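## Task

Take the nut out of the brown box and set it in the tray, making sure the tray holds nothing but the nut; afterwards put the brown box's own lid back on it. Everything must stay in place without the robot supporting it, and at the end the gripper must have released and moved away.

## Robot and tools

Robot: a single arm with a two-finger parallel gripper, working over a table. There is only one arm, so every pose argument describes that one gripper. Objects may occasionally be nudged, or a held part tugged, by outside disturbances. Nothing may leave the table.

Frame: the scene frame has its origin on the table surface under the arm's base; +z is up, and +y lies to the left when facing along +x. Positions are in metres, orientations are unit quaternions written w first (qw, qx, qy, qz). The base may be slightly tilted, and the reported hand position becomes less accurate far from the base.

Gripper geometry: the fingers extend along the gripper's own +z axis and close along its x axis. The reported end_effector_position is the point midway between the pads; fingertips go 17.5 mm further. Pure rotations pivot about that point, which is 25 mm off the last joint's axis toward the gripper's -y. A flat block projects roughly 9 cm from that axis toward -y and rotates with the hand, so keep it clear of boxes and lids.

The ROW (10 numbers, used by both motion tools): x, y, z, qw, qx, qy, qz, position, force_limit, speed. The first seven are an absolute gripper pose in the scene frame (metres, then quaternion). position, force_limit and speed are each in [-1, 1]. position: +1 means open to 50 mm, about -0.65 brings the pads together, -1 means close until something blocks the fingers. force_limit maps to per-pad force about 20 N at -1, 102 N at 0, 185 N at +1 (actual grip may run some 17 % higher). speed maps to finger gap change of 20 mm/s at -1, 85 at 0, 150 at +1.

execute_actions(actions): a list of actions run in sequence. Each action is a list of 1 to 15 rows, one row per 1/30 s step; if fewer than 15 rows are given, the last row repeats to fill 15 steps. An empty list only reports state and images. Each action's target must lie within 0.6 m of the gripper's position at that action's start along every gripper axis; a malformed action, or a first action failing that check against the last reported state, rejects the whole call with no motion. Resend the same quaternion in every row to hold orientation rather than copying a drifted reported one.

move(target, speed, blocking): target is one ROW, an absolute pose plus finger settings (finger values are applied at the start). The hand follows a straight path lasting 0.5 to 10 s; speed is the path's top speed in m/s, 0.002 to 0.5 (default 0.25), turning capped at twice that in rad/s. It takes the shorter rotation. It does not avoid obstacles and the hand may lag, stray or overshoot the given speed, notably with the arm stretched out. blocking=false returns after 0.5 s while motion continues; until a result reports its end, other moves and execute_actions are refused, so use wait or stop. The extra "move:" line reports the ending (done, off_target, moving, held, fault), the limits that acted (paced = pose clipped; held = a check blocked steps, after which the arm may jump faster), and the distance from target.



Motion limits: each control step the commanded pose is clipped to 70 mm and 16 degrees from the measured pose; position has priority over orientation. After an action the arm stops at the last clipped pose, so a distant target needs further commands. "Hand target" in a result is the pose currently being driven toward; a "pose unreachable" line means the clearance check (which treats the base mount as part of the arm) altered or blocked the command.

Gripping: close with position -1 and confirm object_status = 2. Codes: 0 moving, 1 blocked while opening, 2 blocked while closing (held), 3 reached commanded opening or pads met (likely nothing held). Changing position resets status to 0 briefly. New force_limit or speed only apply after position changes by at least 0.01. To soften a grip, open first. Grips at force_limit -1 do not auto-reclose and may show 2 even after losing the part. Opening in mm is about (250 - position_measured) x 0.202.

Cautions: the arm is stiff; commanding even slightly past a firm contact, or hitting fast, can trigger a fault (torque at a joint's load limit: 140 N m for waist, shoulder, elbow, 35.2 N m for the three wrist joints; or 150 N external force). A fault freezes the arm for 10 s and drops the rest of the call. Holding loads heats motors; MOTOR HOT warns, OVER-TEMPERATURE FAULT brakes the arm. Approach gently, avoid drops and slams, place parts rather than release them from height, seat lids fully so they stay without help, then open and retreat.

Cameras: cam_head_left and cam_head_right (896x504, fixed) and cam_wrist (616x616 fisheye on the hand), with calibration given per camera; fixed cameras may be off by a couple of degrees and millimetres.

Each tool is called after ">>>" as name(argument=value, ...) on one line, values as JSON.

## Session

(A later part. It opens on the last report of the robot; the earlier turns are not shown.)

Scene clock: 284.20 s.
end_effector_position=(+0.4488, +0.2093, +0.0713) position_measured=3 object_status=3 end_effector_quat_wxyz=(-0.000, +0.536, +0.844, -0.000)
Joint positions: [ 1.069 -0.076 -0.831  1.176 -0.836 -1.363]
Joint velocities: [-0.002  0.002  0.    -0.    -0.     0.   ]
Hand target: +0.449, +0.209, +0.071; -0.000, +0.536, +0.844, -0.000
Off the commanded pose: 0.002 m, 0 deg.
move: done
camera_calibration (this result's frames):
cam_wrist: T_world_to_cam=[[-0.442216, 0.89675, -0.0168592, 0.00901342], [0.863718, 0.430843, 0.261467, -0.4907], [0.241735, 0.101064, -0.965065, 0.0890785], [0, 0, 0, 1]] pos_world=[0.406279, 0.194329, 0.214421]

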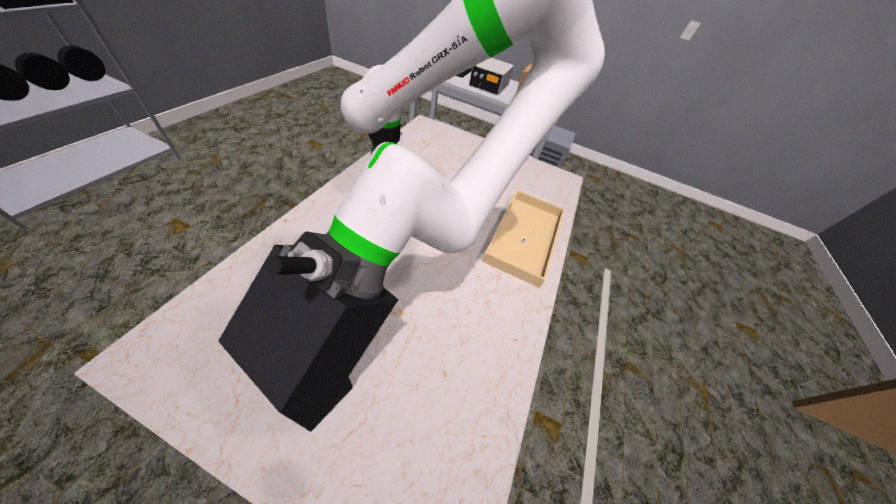

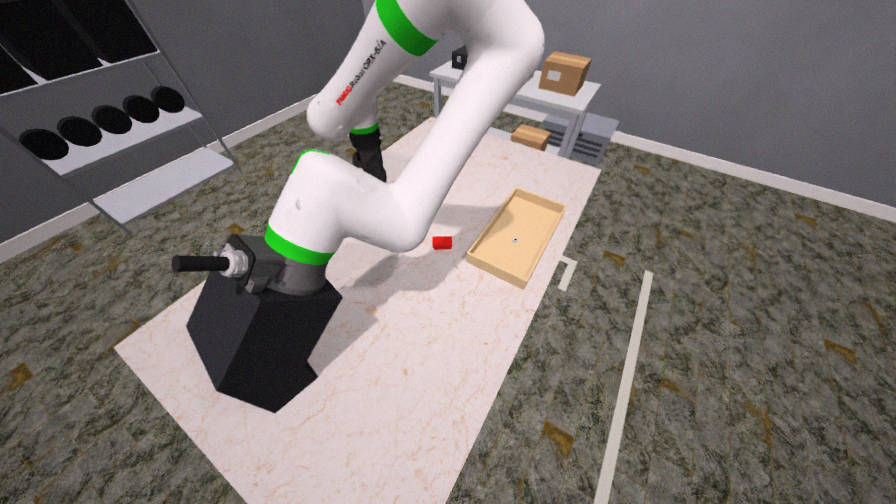

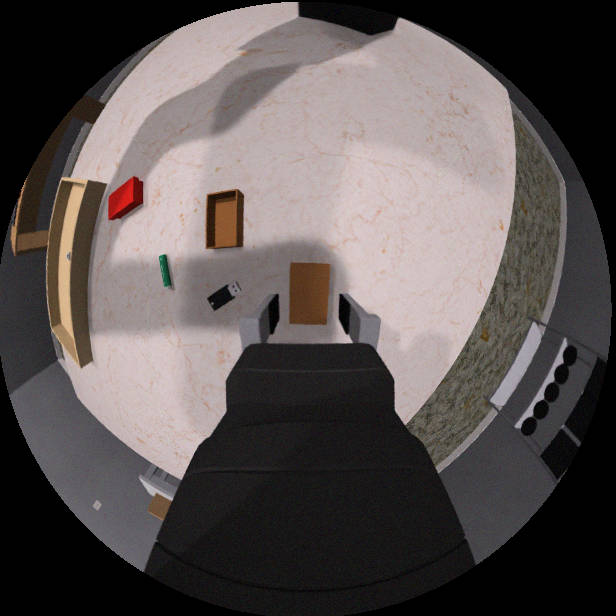

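>>> move(target=[0.45, 0.21, 0.021, 0, 0.5373, 0.8434, 0, 1, -0.3, 0], speed=0.08)

>>> move(target=[0.45, 0.21, 0.021, 0, 0.5373, 0.8434, 0, -1, -0.3, 0], speed=0.08)

>>> move(target=[0.45, 0.21, 0.07, 0, 0.5373, 0.8434, 0, -1, -0.3, 0], speed=0.12)

Scene clock: 310.13 s.
end_effector_position=(+0.4498, +0.2101, +0.0211) position_measured=3 object_status=3 end_effector_quat_wxyz=(-0.000, +0.537, +0.843, -0.000)
Joint positions: [ 0.924  0.025 -0.83   1.346 -0.71  -1.457]
Joint velocities: [-0.001  0.     0.     0.002  0.001 -0.   ]
Hand target: +0.450, +0.210, +0.021; -0.000, +0.537, +0.843, -0.000
Off the commanded pose: 0.000 m, 0 deg.
move: done
camera_calibration (this result's frames):
cam_wrist: T_world_to_cam=[[-0.439734, 0.897983, -0.0161662, 0.00653429], [0.86492, 0.428255, 0.261746, -0.478846], [0.241966, 0.101116, -0.965001, 0.0402541], [0, 0, 0, 1]] pos_world=[0.407296, 0.19513, 0.164287]

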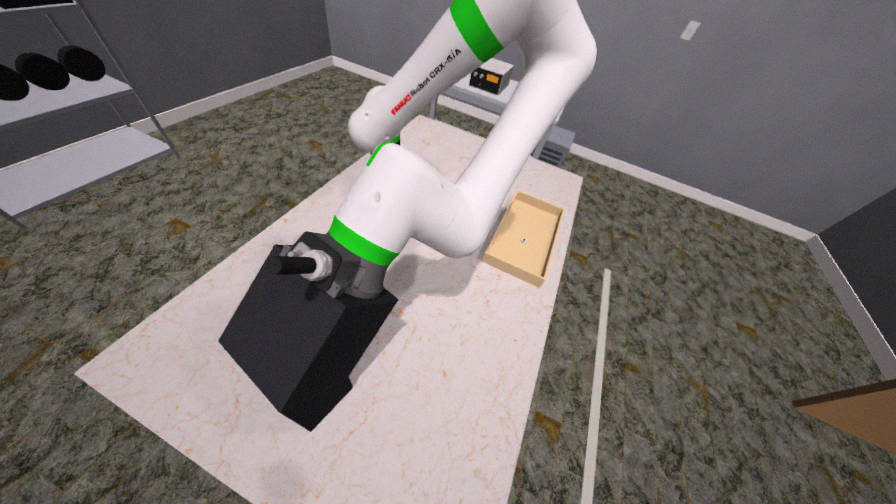

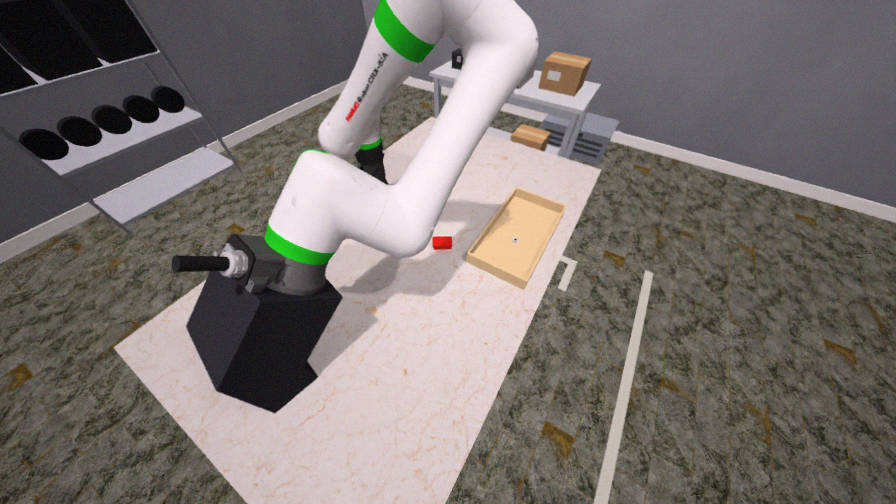

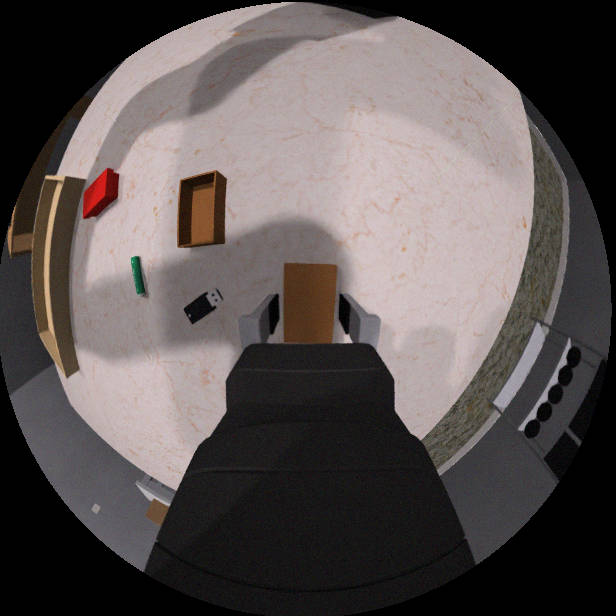

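Scene clock: 310.83 s.
end_effector_position=(+0.4500, +0.2100, +0.0210) position_measured=60 object_status=2 end_effector_quat_wxyz=(+0.000, +0.537, +0.843, +0.000)
Joint positions: [ 0.923  0.025 -0.83   1.347 -0.71  -1.458]
Joint velocities: [-0.     0.001 -0.    -0.    -0.001 -0.001]
Hand target: +0.450, +0.210, +0.021; -0.000, +0.537, +0.843, -0.000
Off the commanded pose: 0.000 m, 0 deg.
move: done
camera_calibration (this result's frames):
cam_wrist: T_world_to_cam=[[-0.439896, 0.897896, -0.0165586, 0.00680892], [0.86471, 0.428471, 0.262086, -0.478894], [0.242421, 0.100972, -0.964903, 0.0399104], [0, 0, 0, 1]] pos_world=[0.407425, 0.195049, 0.164134]

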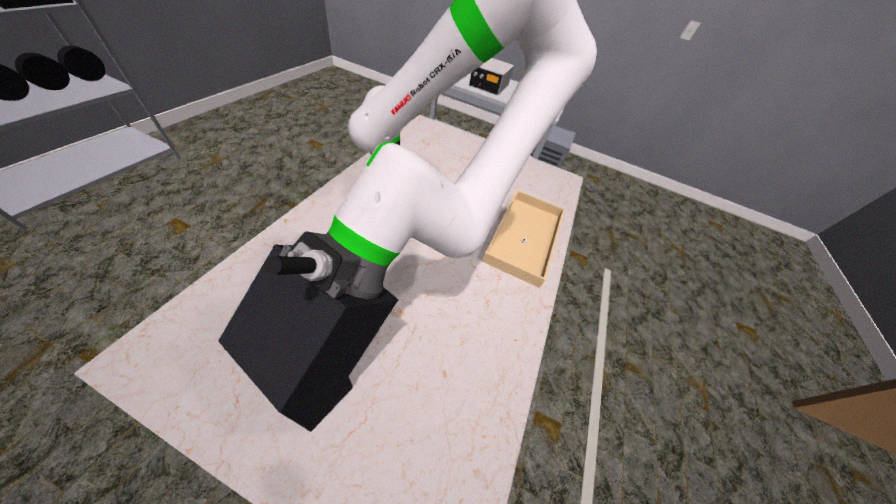

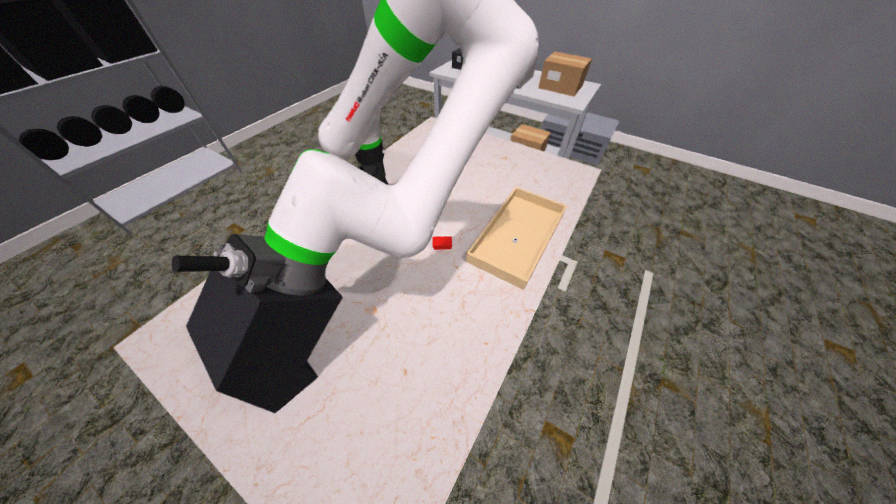

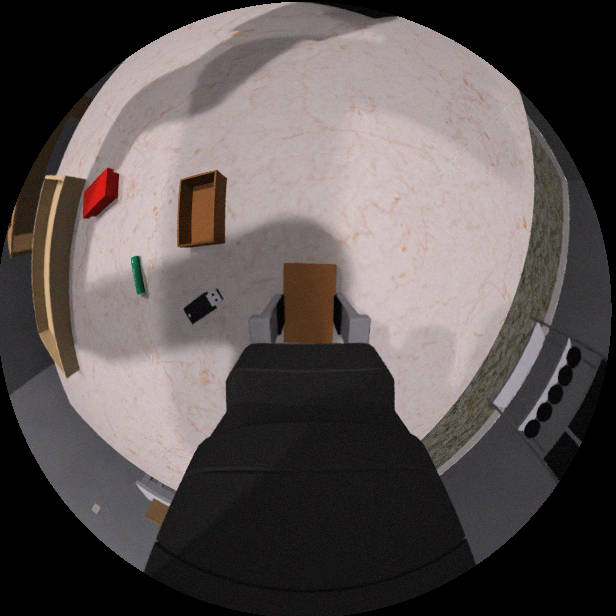

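Scene clock: 311.63 s.
end_effector_position=(+0.4502, +0.2099, +0.0699) position_measured=60 object_status=2 end_effector_quat_wxyz=(+0.000, +0.537, +0.843, +0.000)
Joint positions: [ 1.064 -0.072 -0.828  1.18  -0.832 -1.366]
Joint velocities: [-0.001 -0.001  0.001  0.    -0.001 -0.   ]
Hand target: +0.450, +0.210, +0.070; +0.000, +0.537, +0.843, +0.000
Off the commanded pose: 0.000 m, 0 deg.
move: done
camera_calibration (this result's frames):
cam_wrist: T_world_to_cam=[[-0.440108, 0.897784, -0.016995, 0.00795078], [0.864495, 0.428755, 0.262331, -0.491739], [0.242804, 0.100762, -0.964828, 0.0868885], [0, 0, 0, 1]] pos_world=[0.407508, 0.194943, 0.212966]

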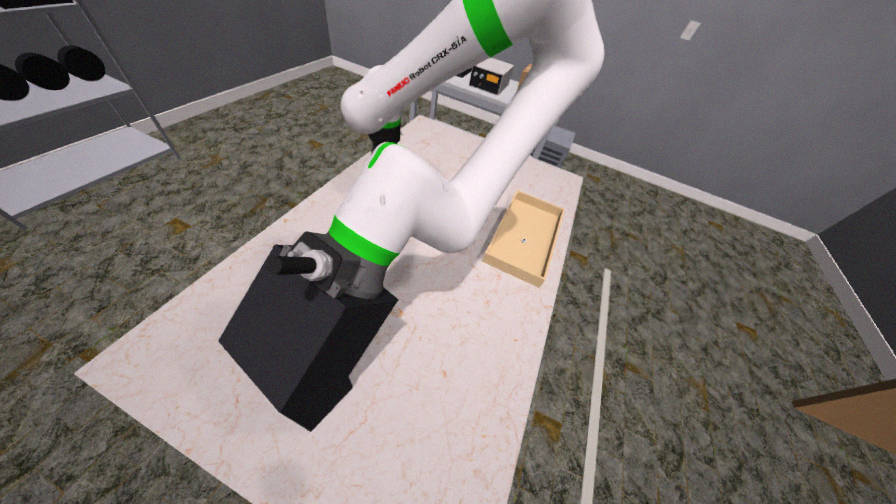

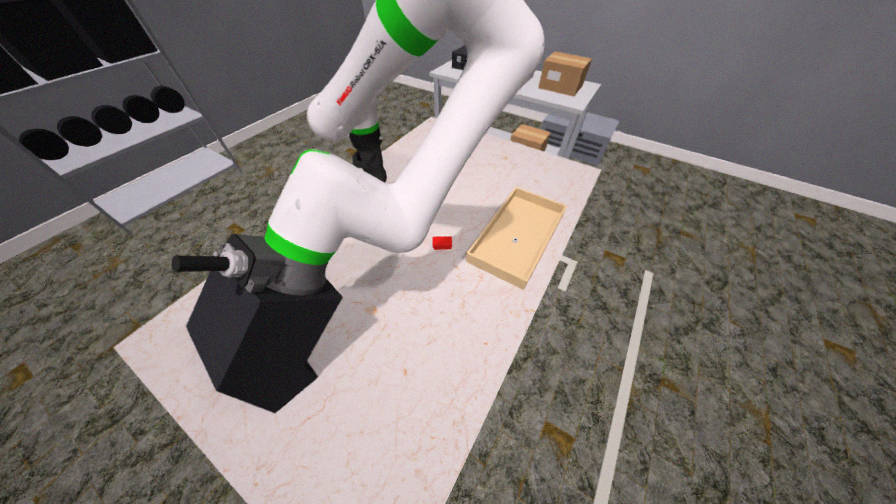

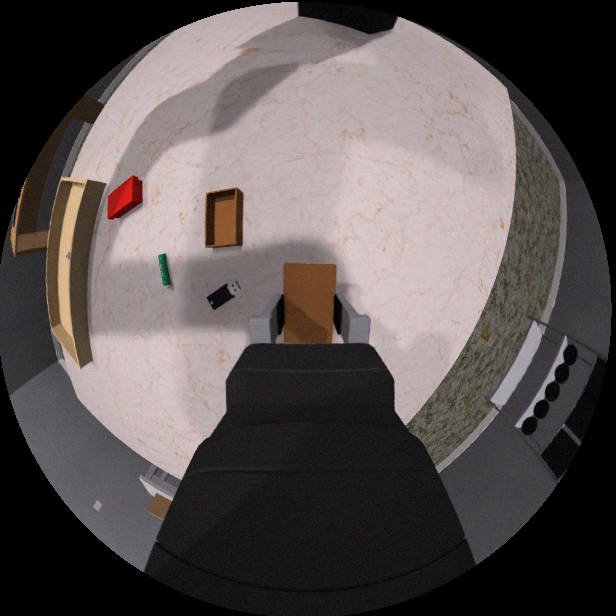

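>>> move(target=[0.4115, 0.0941, 0.06, 0, 0.5373, 0.8434, 0, -1, -0.3, 0], speed=0.15)

>>> zoom_image(camera="cam_wrist", region=[250, 245, 370, 345])

Scene clock: 317.70 s.
end_effector_position=(+0.4115, +0.0943, +0.0599) position_measured=60 object_status=2 end_effector_quat_wxyz=(-0.000, +0.537, +0.843, +0.000)
Joint positions: [ 0.841 -0.321 -1.075  1.272 -0.68  -1.283]
Joint velocities: [-0.     0.    -0.    -0.     0.001  0.   ]
Hand target: +0.412, +0.094, +0.060; -0.000, +0.537, +0.843, +0.000
Off the commanded pose: 0.000 m, 0 deg.
move: done
camera_calibration (this result's frames):
cam_wrist: T_world_to_cam=[[-0.439701, 0.898001, -0.0160143, 0.0943385], [0.86493, 0.428177, 0.26184, -0.406261], [0.24199, 0.10128, -0.964978, 0.098589], [0, 0, 0, 1]] pos_world=[0.36901, 0.0792502, 0.203022]

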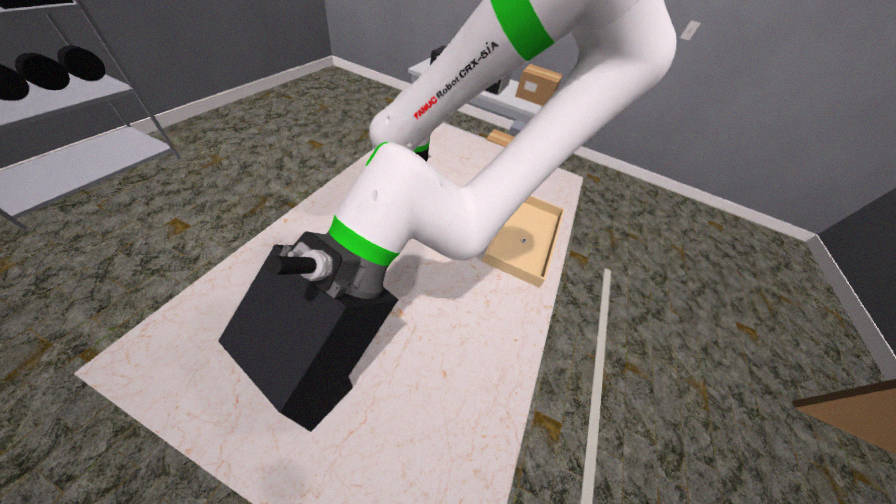

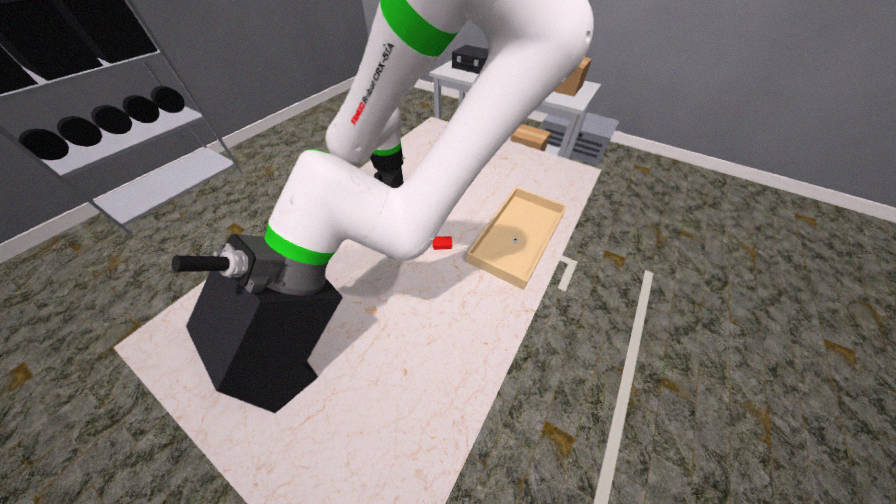

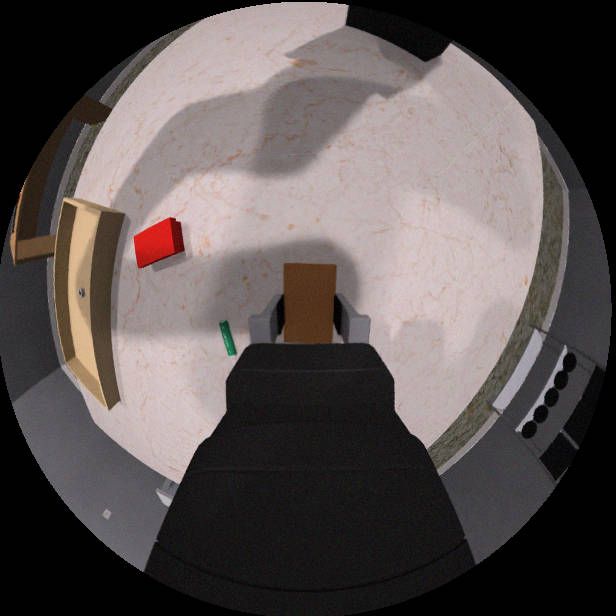

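Region (250, 245, 370, 345) of cam_wrist's 616x616 image, scaled by 4.200, with more detail than that image has.

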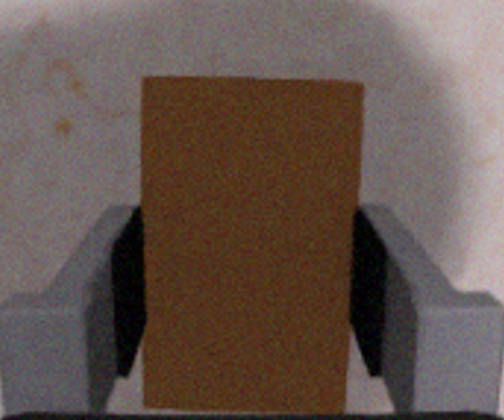

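>>> move(target=[0.4115, 0.0941, 0.039, 0, 0.5373, 0.8434, 0, -1, -0.3, 0], speed=0.04)

>>> move(target=[0.4115, 0.0941, 0.039, 0, 0.5373, 0.8434, 0, 1, -0.3, 0], speed=0.04)

>>> zoom_image(camera="cam_wrist", region=[250, 245, 370, 345])

Scene clock: 325.30 s.
end_effector_position=(+0.4114, +0.0942, +0.0391) position_measured=60 object_status=2 end_effector_quat_wxyz=(-0.000, +0.537, +0.843, +0.000)
Joint positions: [ 0.739 -0.262 -1.077  1.401 -0.596 -1.353]
Joint velocities: [ 0.     0.002 -0.001  0.003  0.003 -0.001]
Hand target: +0.411, +0.094, +0.039; -0.000, +0.537, +0.843, -0.000
Off the commanded pose: 0.000 m, 0 deg.
move: done
camera_calibration (this result's frames):
cam_wrist: T_world_to_cam=[[-0.439742, 0.897977, -0.0162786, 0.0940351], [0.864863, 0.428274, 0.261902, -0.400656], [0.242153, 0.10109, -0.964957, 0.0785221], [0, 0, 0, 1]] pos_world=[0.368849, 0.0792114, 0.182234]

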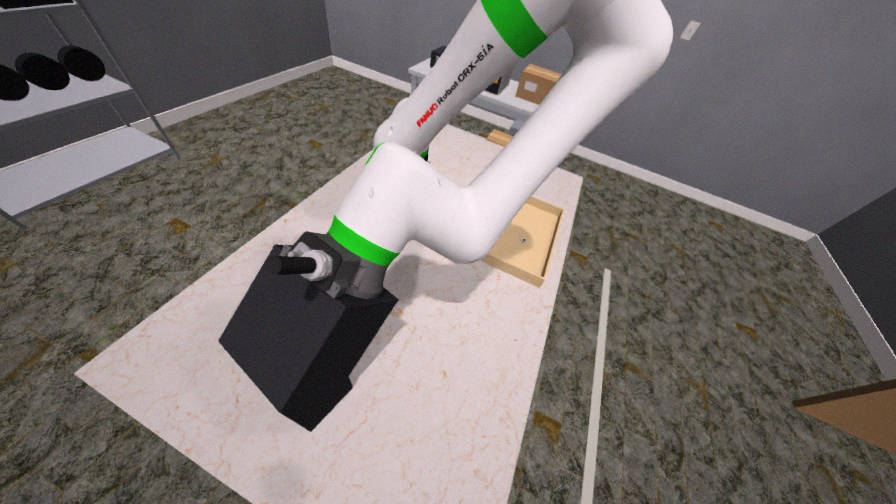

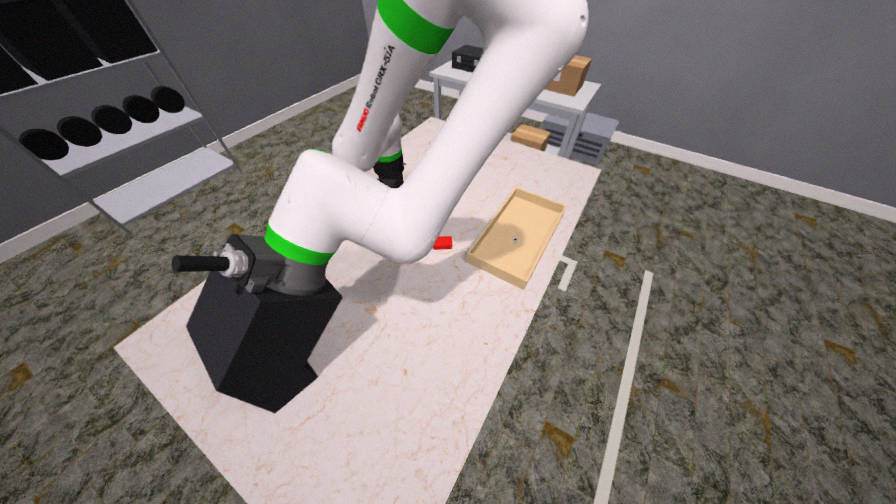

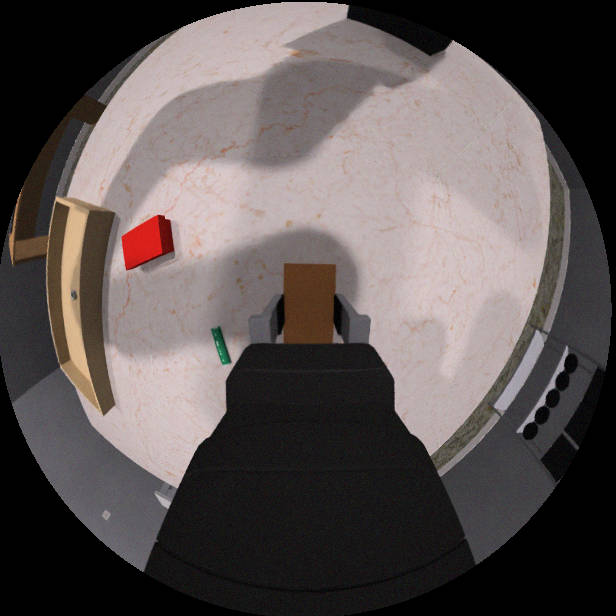

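Scene clock: 326.00 s.
end_effector_position=(+0.4114, +0.0941, +0.0390) position_measured=3 object_status=3 end_effector_quat_wxyz=(-0.000, +0.537, +0.843, -0.000)
Joint positions: [ 0.738 -0.262 -1.077  1.402 -0.595 -1.354]
Joint velocities: [ 0.002  0.    -0.     0.    -0.    -0.001]
Hand target: +0.411, +0.094, +0.039; -0.000, +0.537, +0.843, +0.000
Off the commanded pose: 0.000 m, 0 deg.
move: done
camera_calibration (this result's frames):
cam_wrist: T_world_to_cam=[[-0.439975, 0.897857, -0.0165767, 0.0942671], [0.864704, 0.428565, 0.261954, -0.40055], [0.242302, 0.100919, -0.964938, 0.0783761], [0, 0, 0, 1]] pos_world=[0.368842, 0.0791136, 0.182117]

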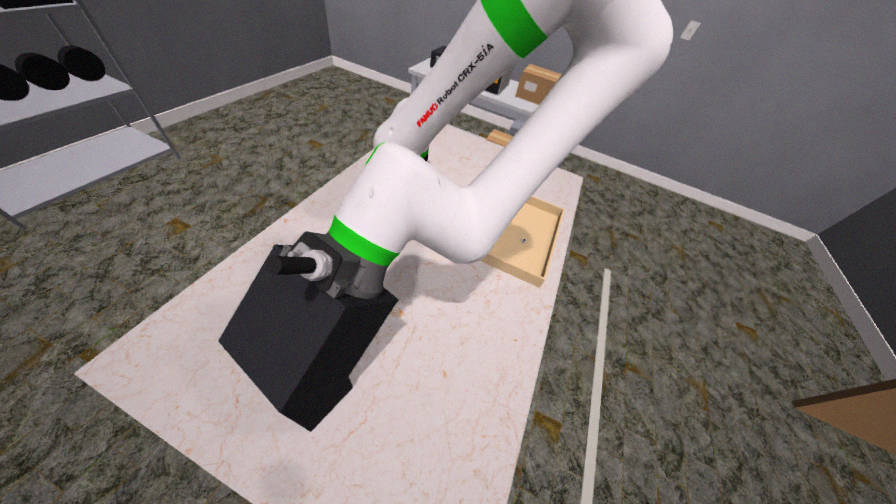

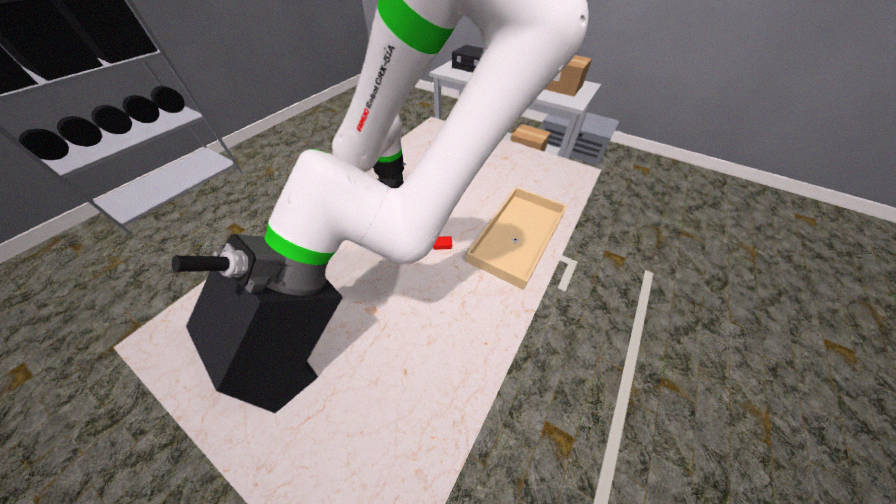

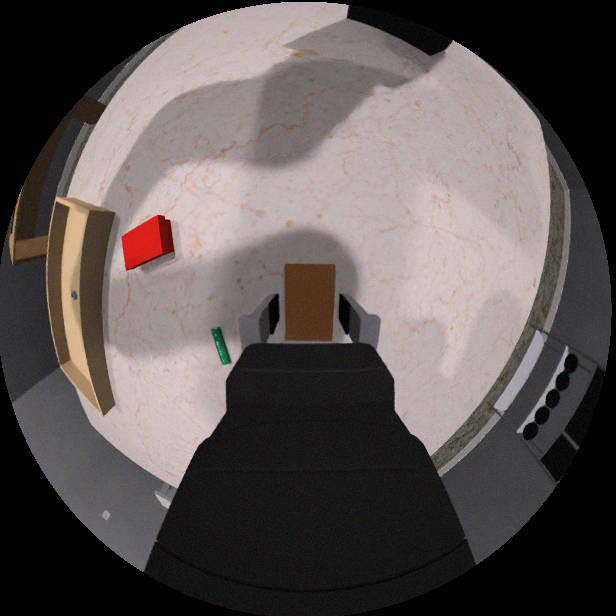

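Region (250, 245, 370, 345) of cam_wrist's 616x616 image, scaled by 4.200, with more detail than that image has.

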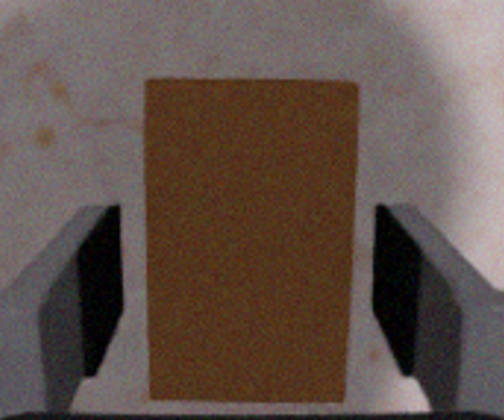

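>>> move(target=[0.4115, 0.0941, 0.08, 0, 0.5373, 0.8434, 0, 1, -0.3, 0], speed=0.15)

>>> move(target=[0.50, 0.24, 0.09, 0, 0.5373, 0.8434, 0, 1, -0.3, 0], speed=0.2)

>>> zoom_image(camera="cam_wrist", region=[150, 140, 290, 270])

Scene clock: 331.30 s.
end_effector_position=(+0.4117, +0.0939, +0.0798) position_measured=3 object_status=3 end_effector_quat_wxyz=(+0.000, +0.537, +0.843, +0.000)
Joint positions: [ 0.934 -0.376 -1.071  1.175 -0.766 -1.234]
Joint velocities: [ 0.002 -0.001  0.    -0.001 -0.     0.   ]
Hand target: +0.412, +0.094, +0.080; +0.000, +0.537, +0.843, +0.000
Off the commanded pose: 0.000 m, 0 deg.
move: done
camera_calibration (this result's frames):
cam_wrist: T_world_to_cam=[[-0.440206, 0.897733, -0.0171628, 0.0953579], [0.864412, 0.428884, 0.262392, -0.411407], [0.242919, 0.100671, -0.964809, 0.117492], [0, 0, 0, 1]] pos_world=[0.369061, 0.0790118, 0.222944]

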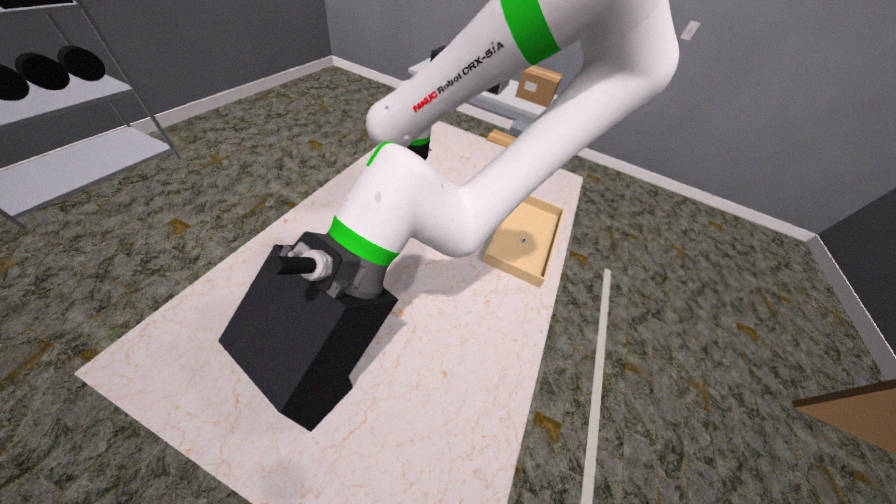

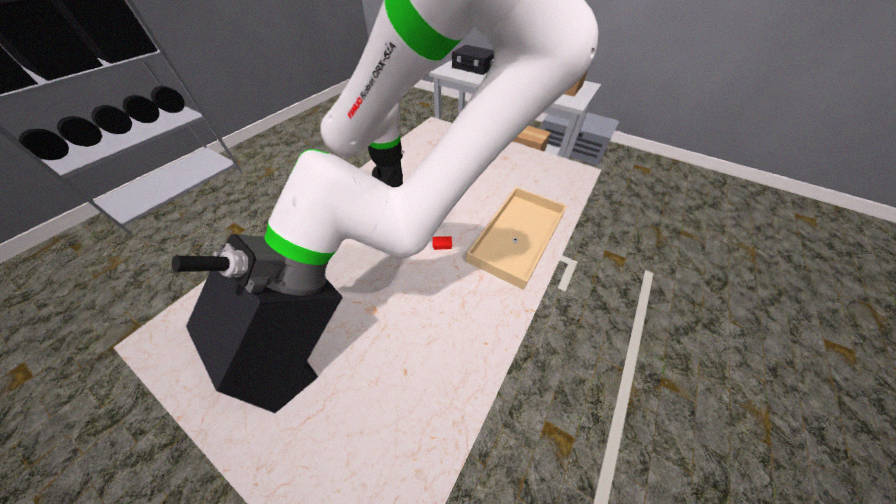

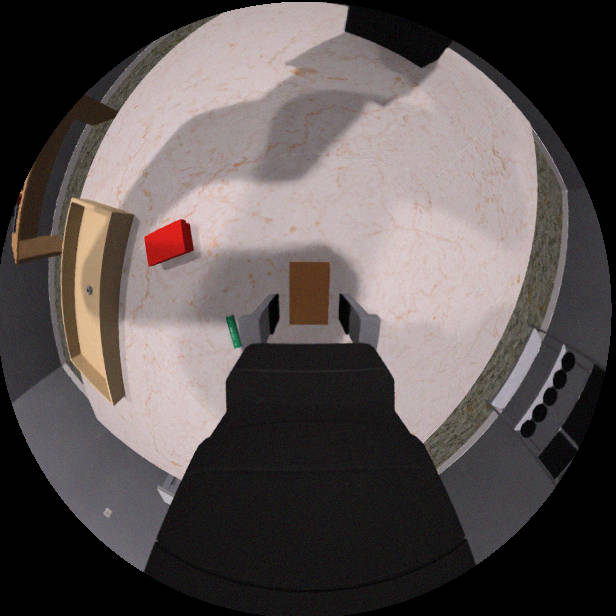

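Scene clock: 332.57 s.
end_effector_position=(+0.4998, +0.2402, +0.0902) position_measured=3 object_status=3 end_effector_quat_wxyz=(+0.000, +0.537, +0.843, +0.000)
Joint positions: [ 1.104 -0.02  -0.657  1.074 -0.912 -1.242]
Joint velocities: [-0.002  0.     0.001 -0.     0.     0.   ]
Hand target: +0.500, +0.240, +0.090; +0.000, +0.537, +0.843, +0.000
Off the commanded pose: 0.000 m, 0 deg.
move: done
camera_calibration (this result's frames):
cam_wrist: T_world_to_cam=[[-0.440208, 0.897737, -0.0168883, 0.00302605], [0.864437, 0.428817, 0.262421, -0.553009], [0.242827, 0.100921, -0.964806, 0.0913602], [0, 0, 0, 1]] pos_world=[0.457189, 0.225203, 0.233317]

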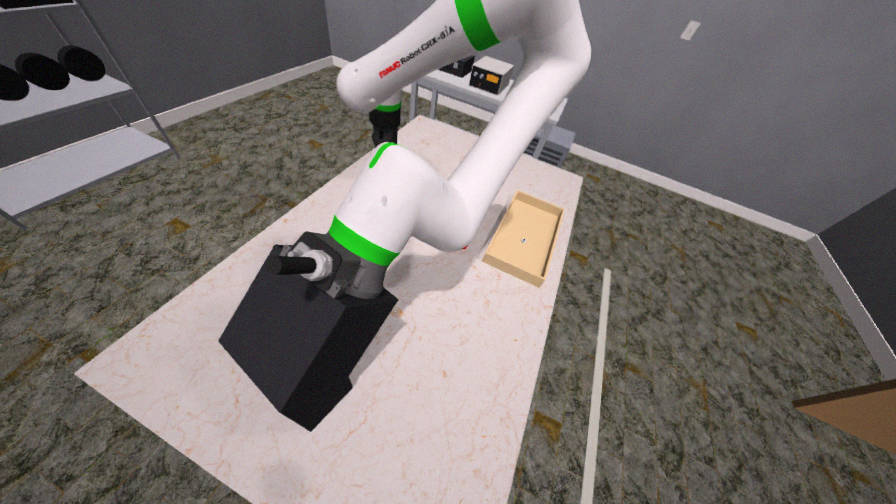

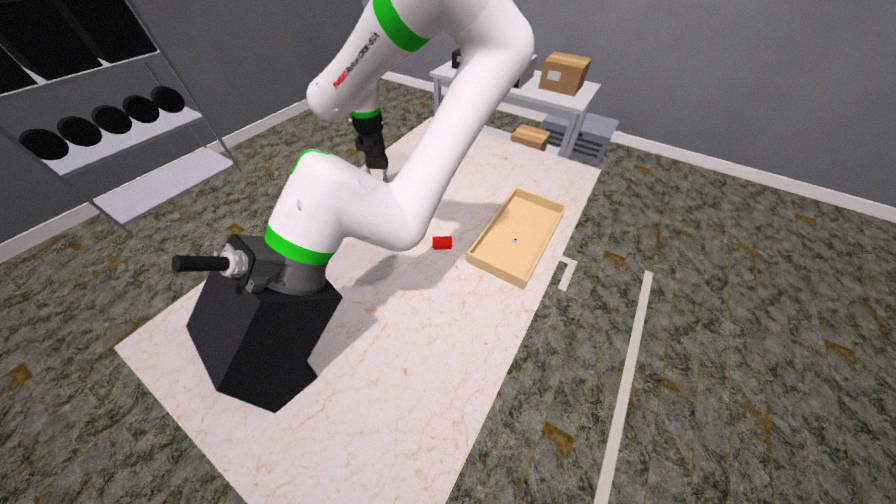

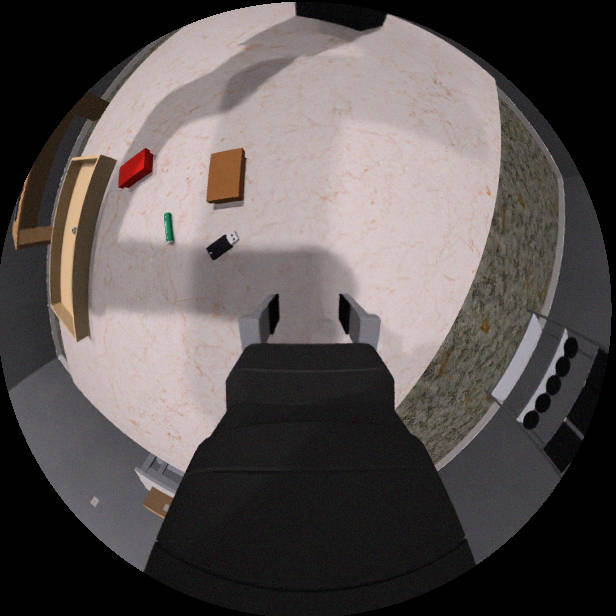

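Region (150, 140, 290, 270) of cam_wrist's 616x616 image, scaled by 3.600, with more detail than that image has; it fills the top 468 rows of this view, and the rest is white.

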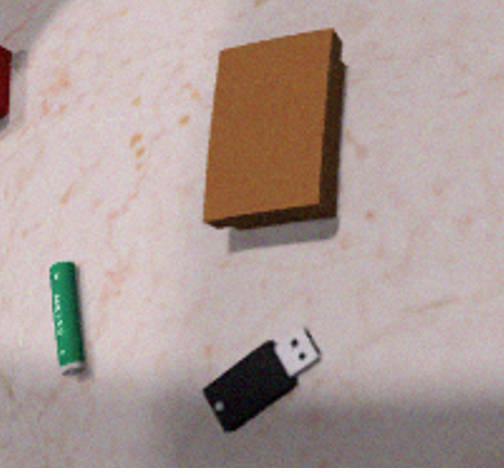

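The lid is seated on the box, the nut is in the tray and the gripper is clear, so I'll end scene 1.

>>> finished_scene(scene=1)

The scene is finished: the task was done.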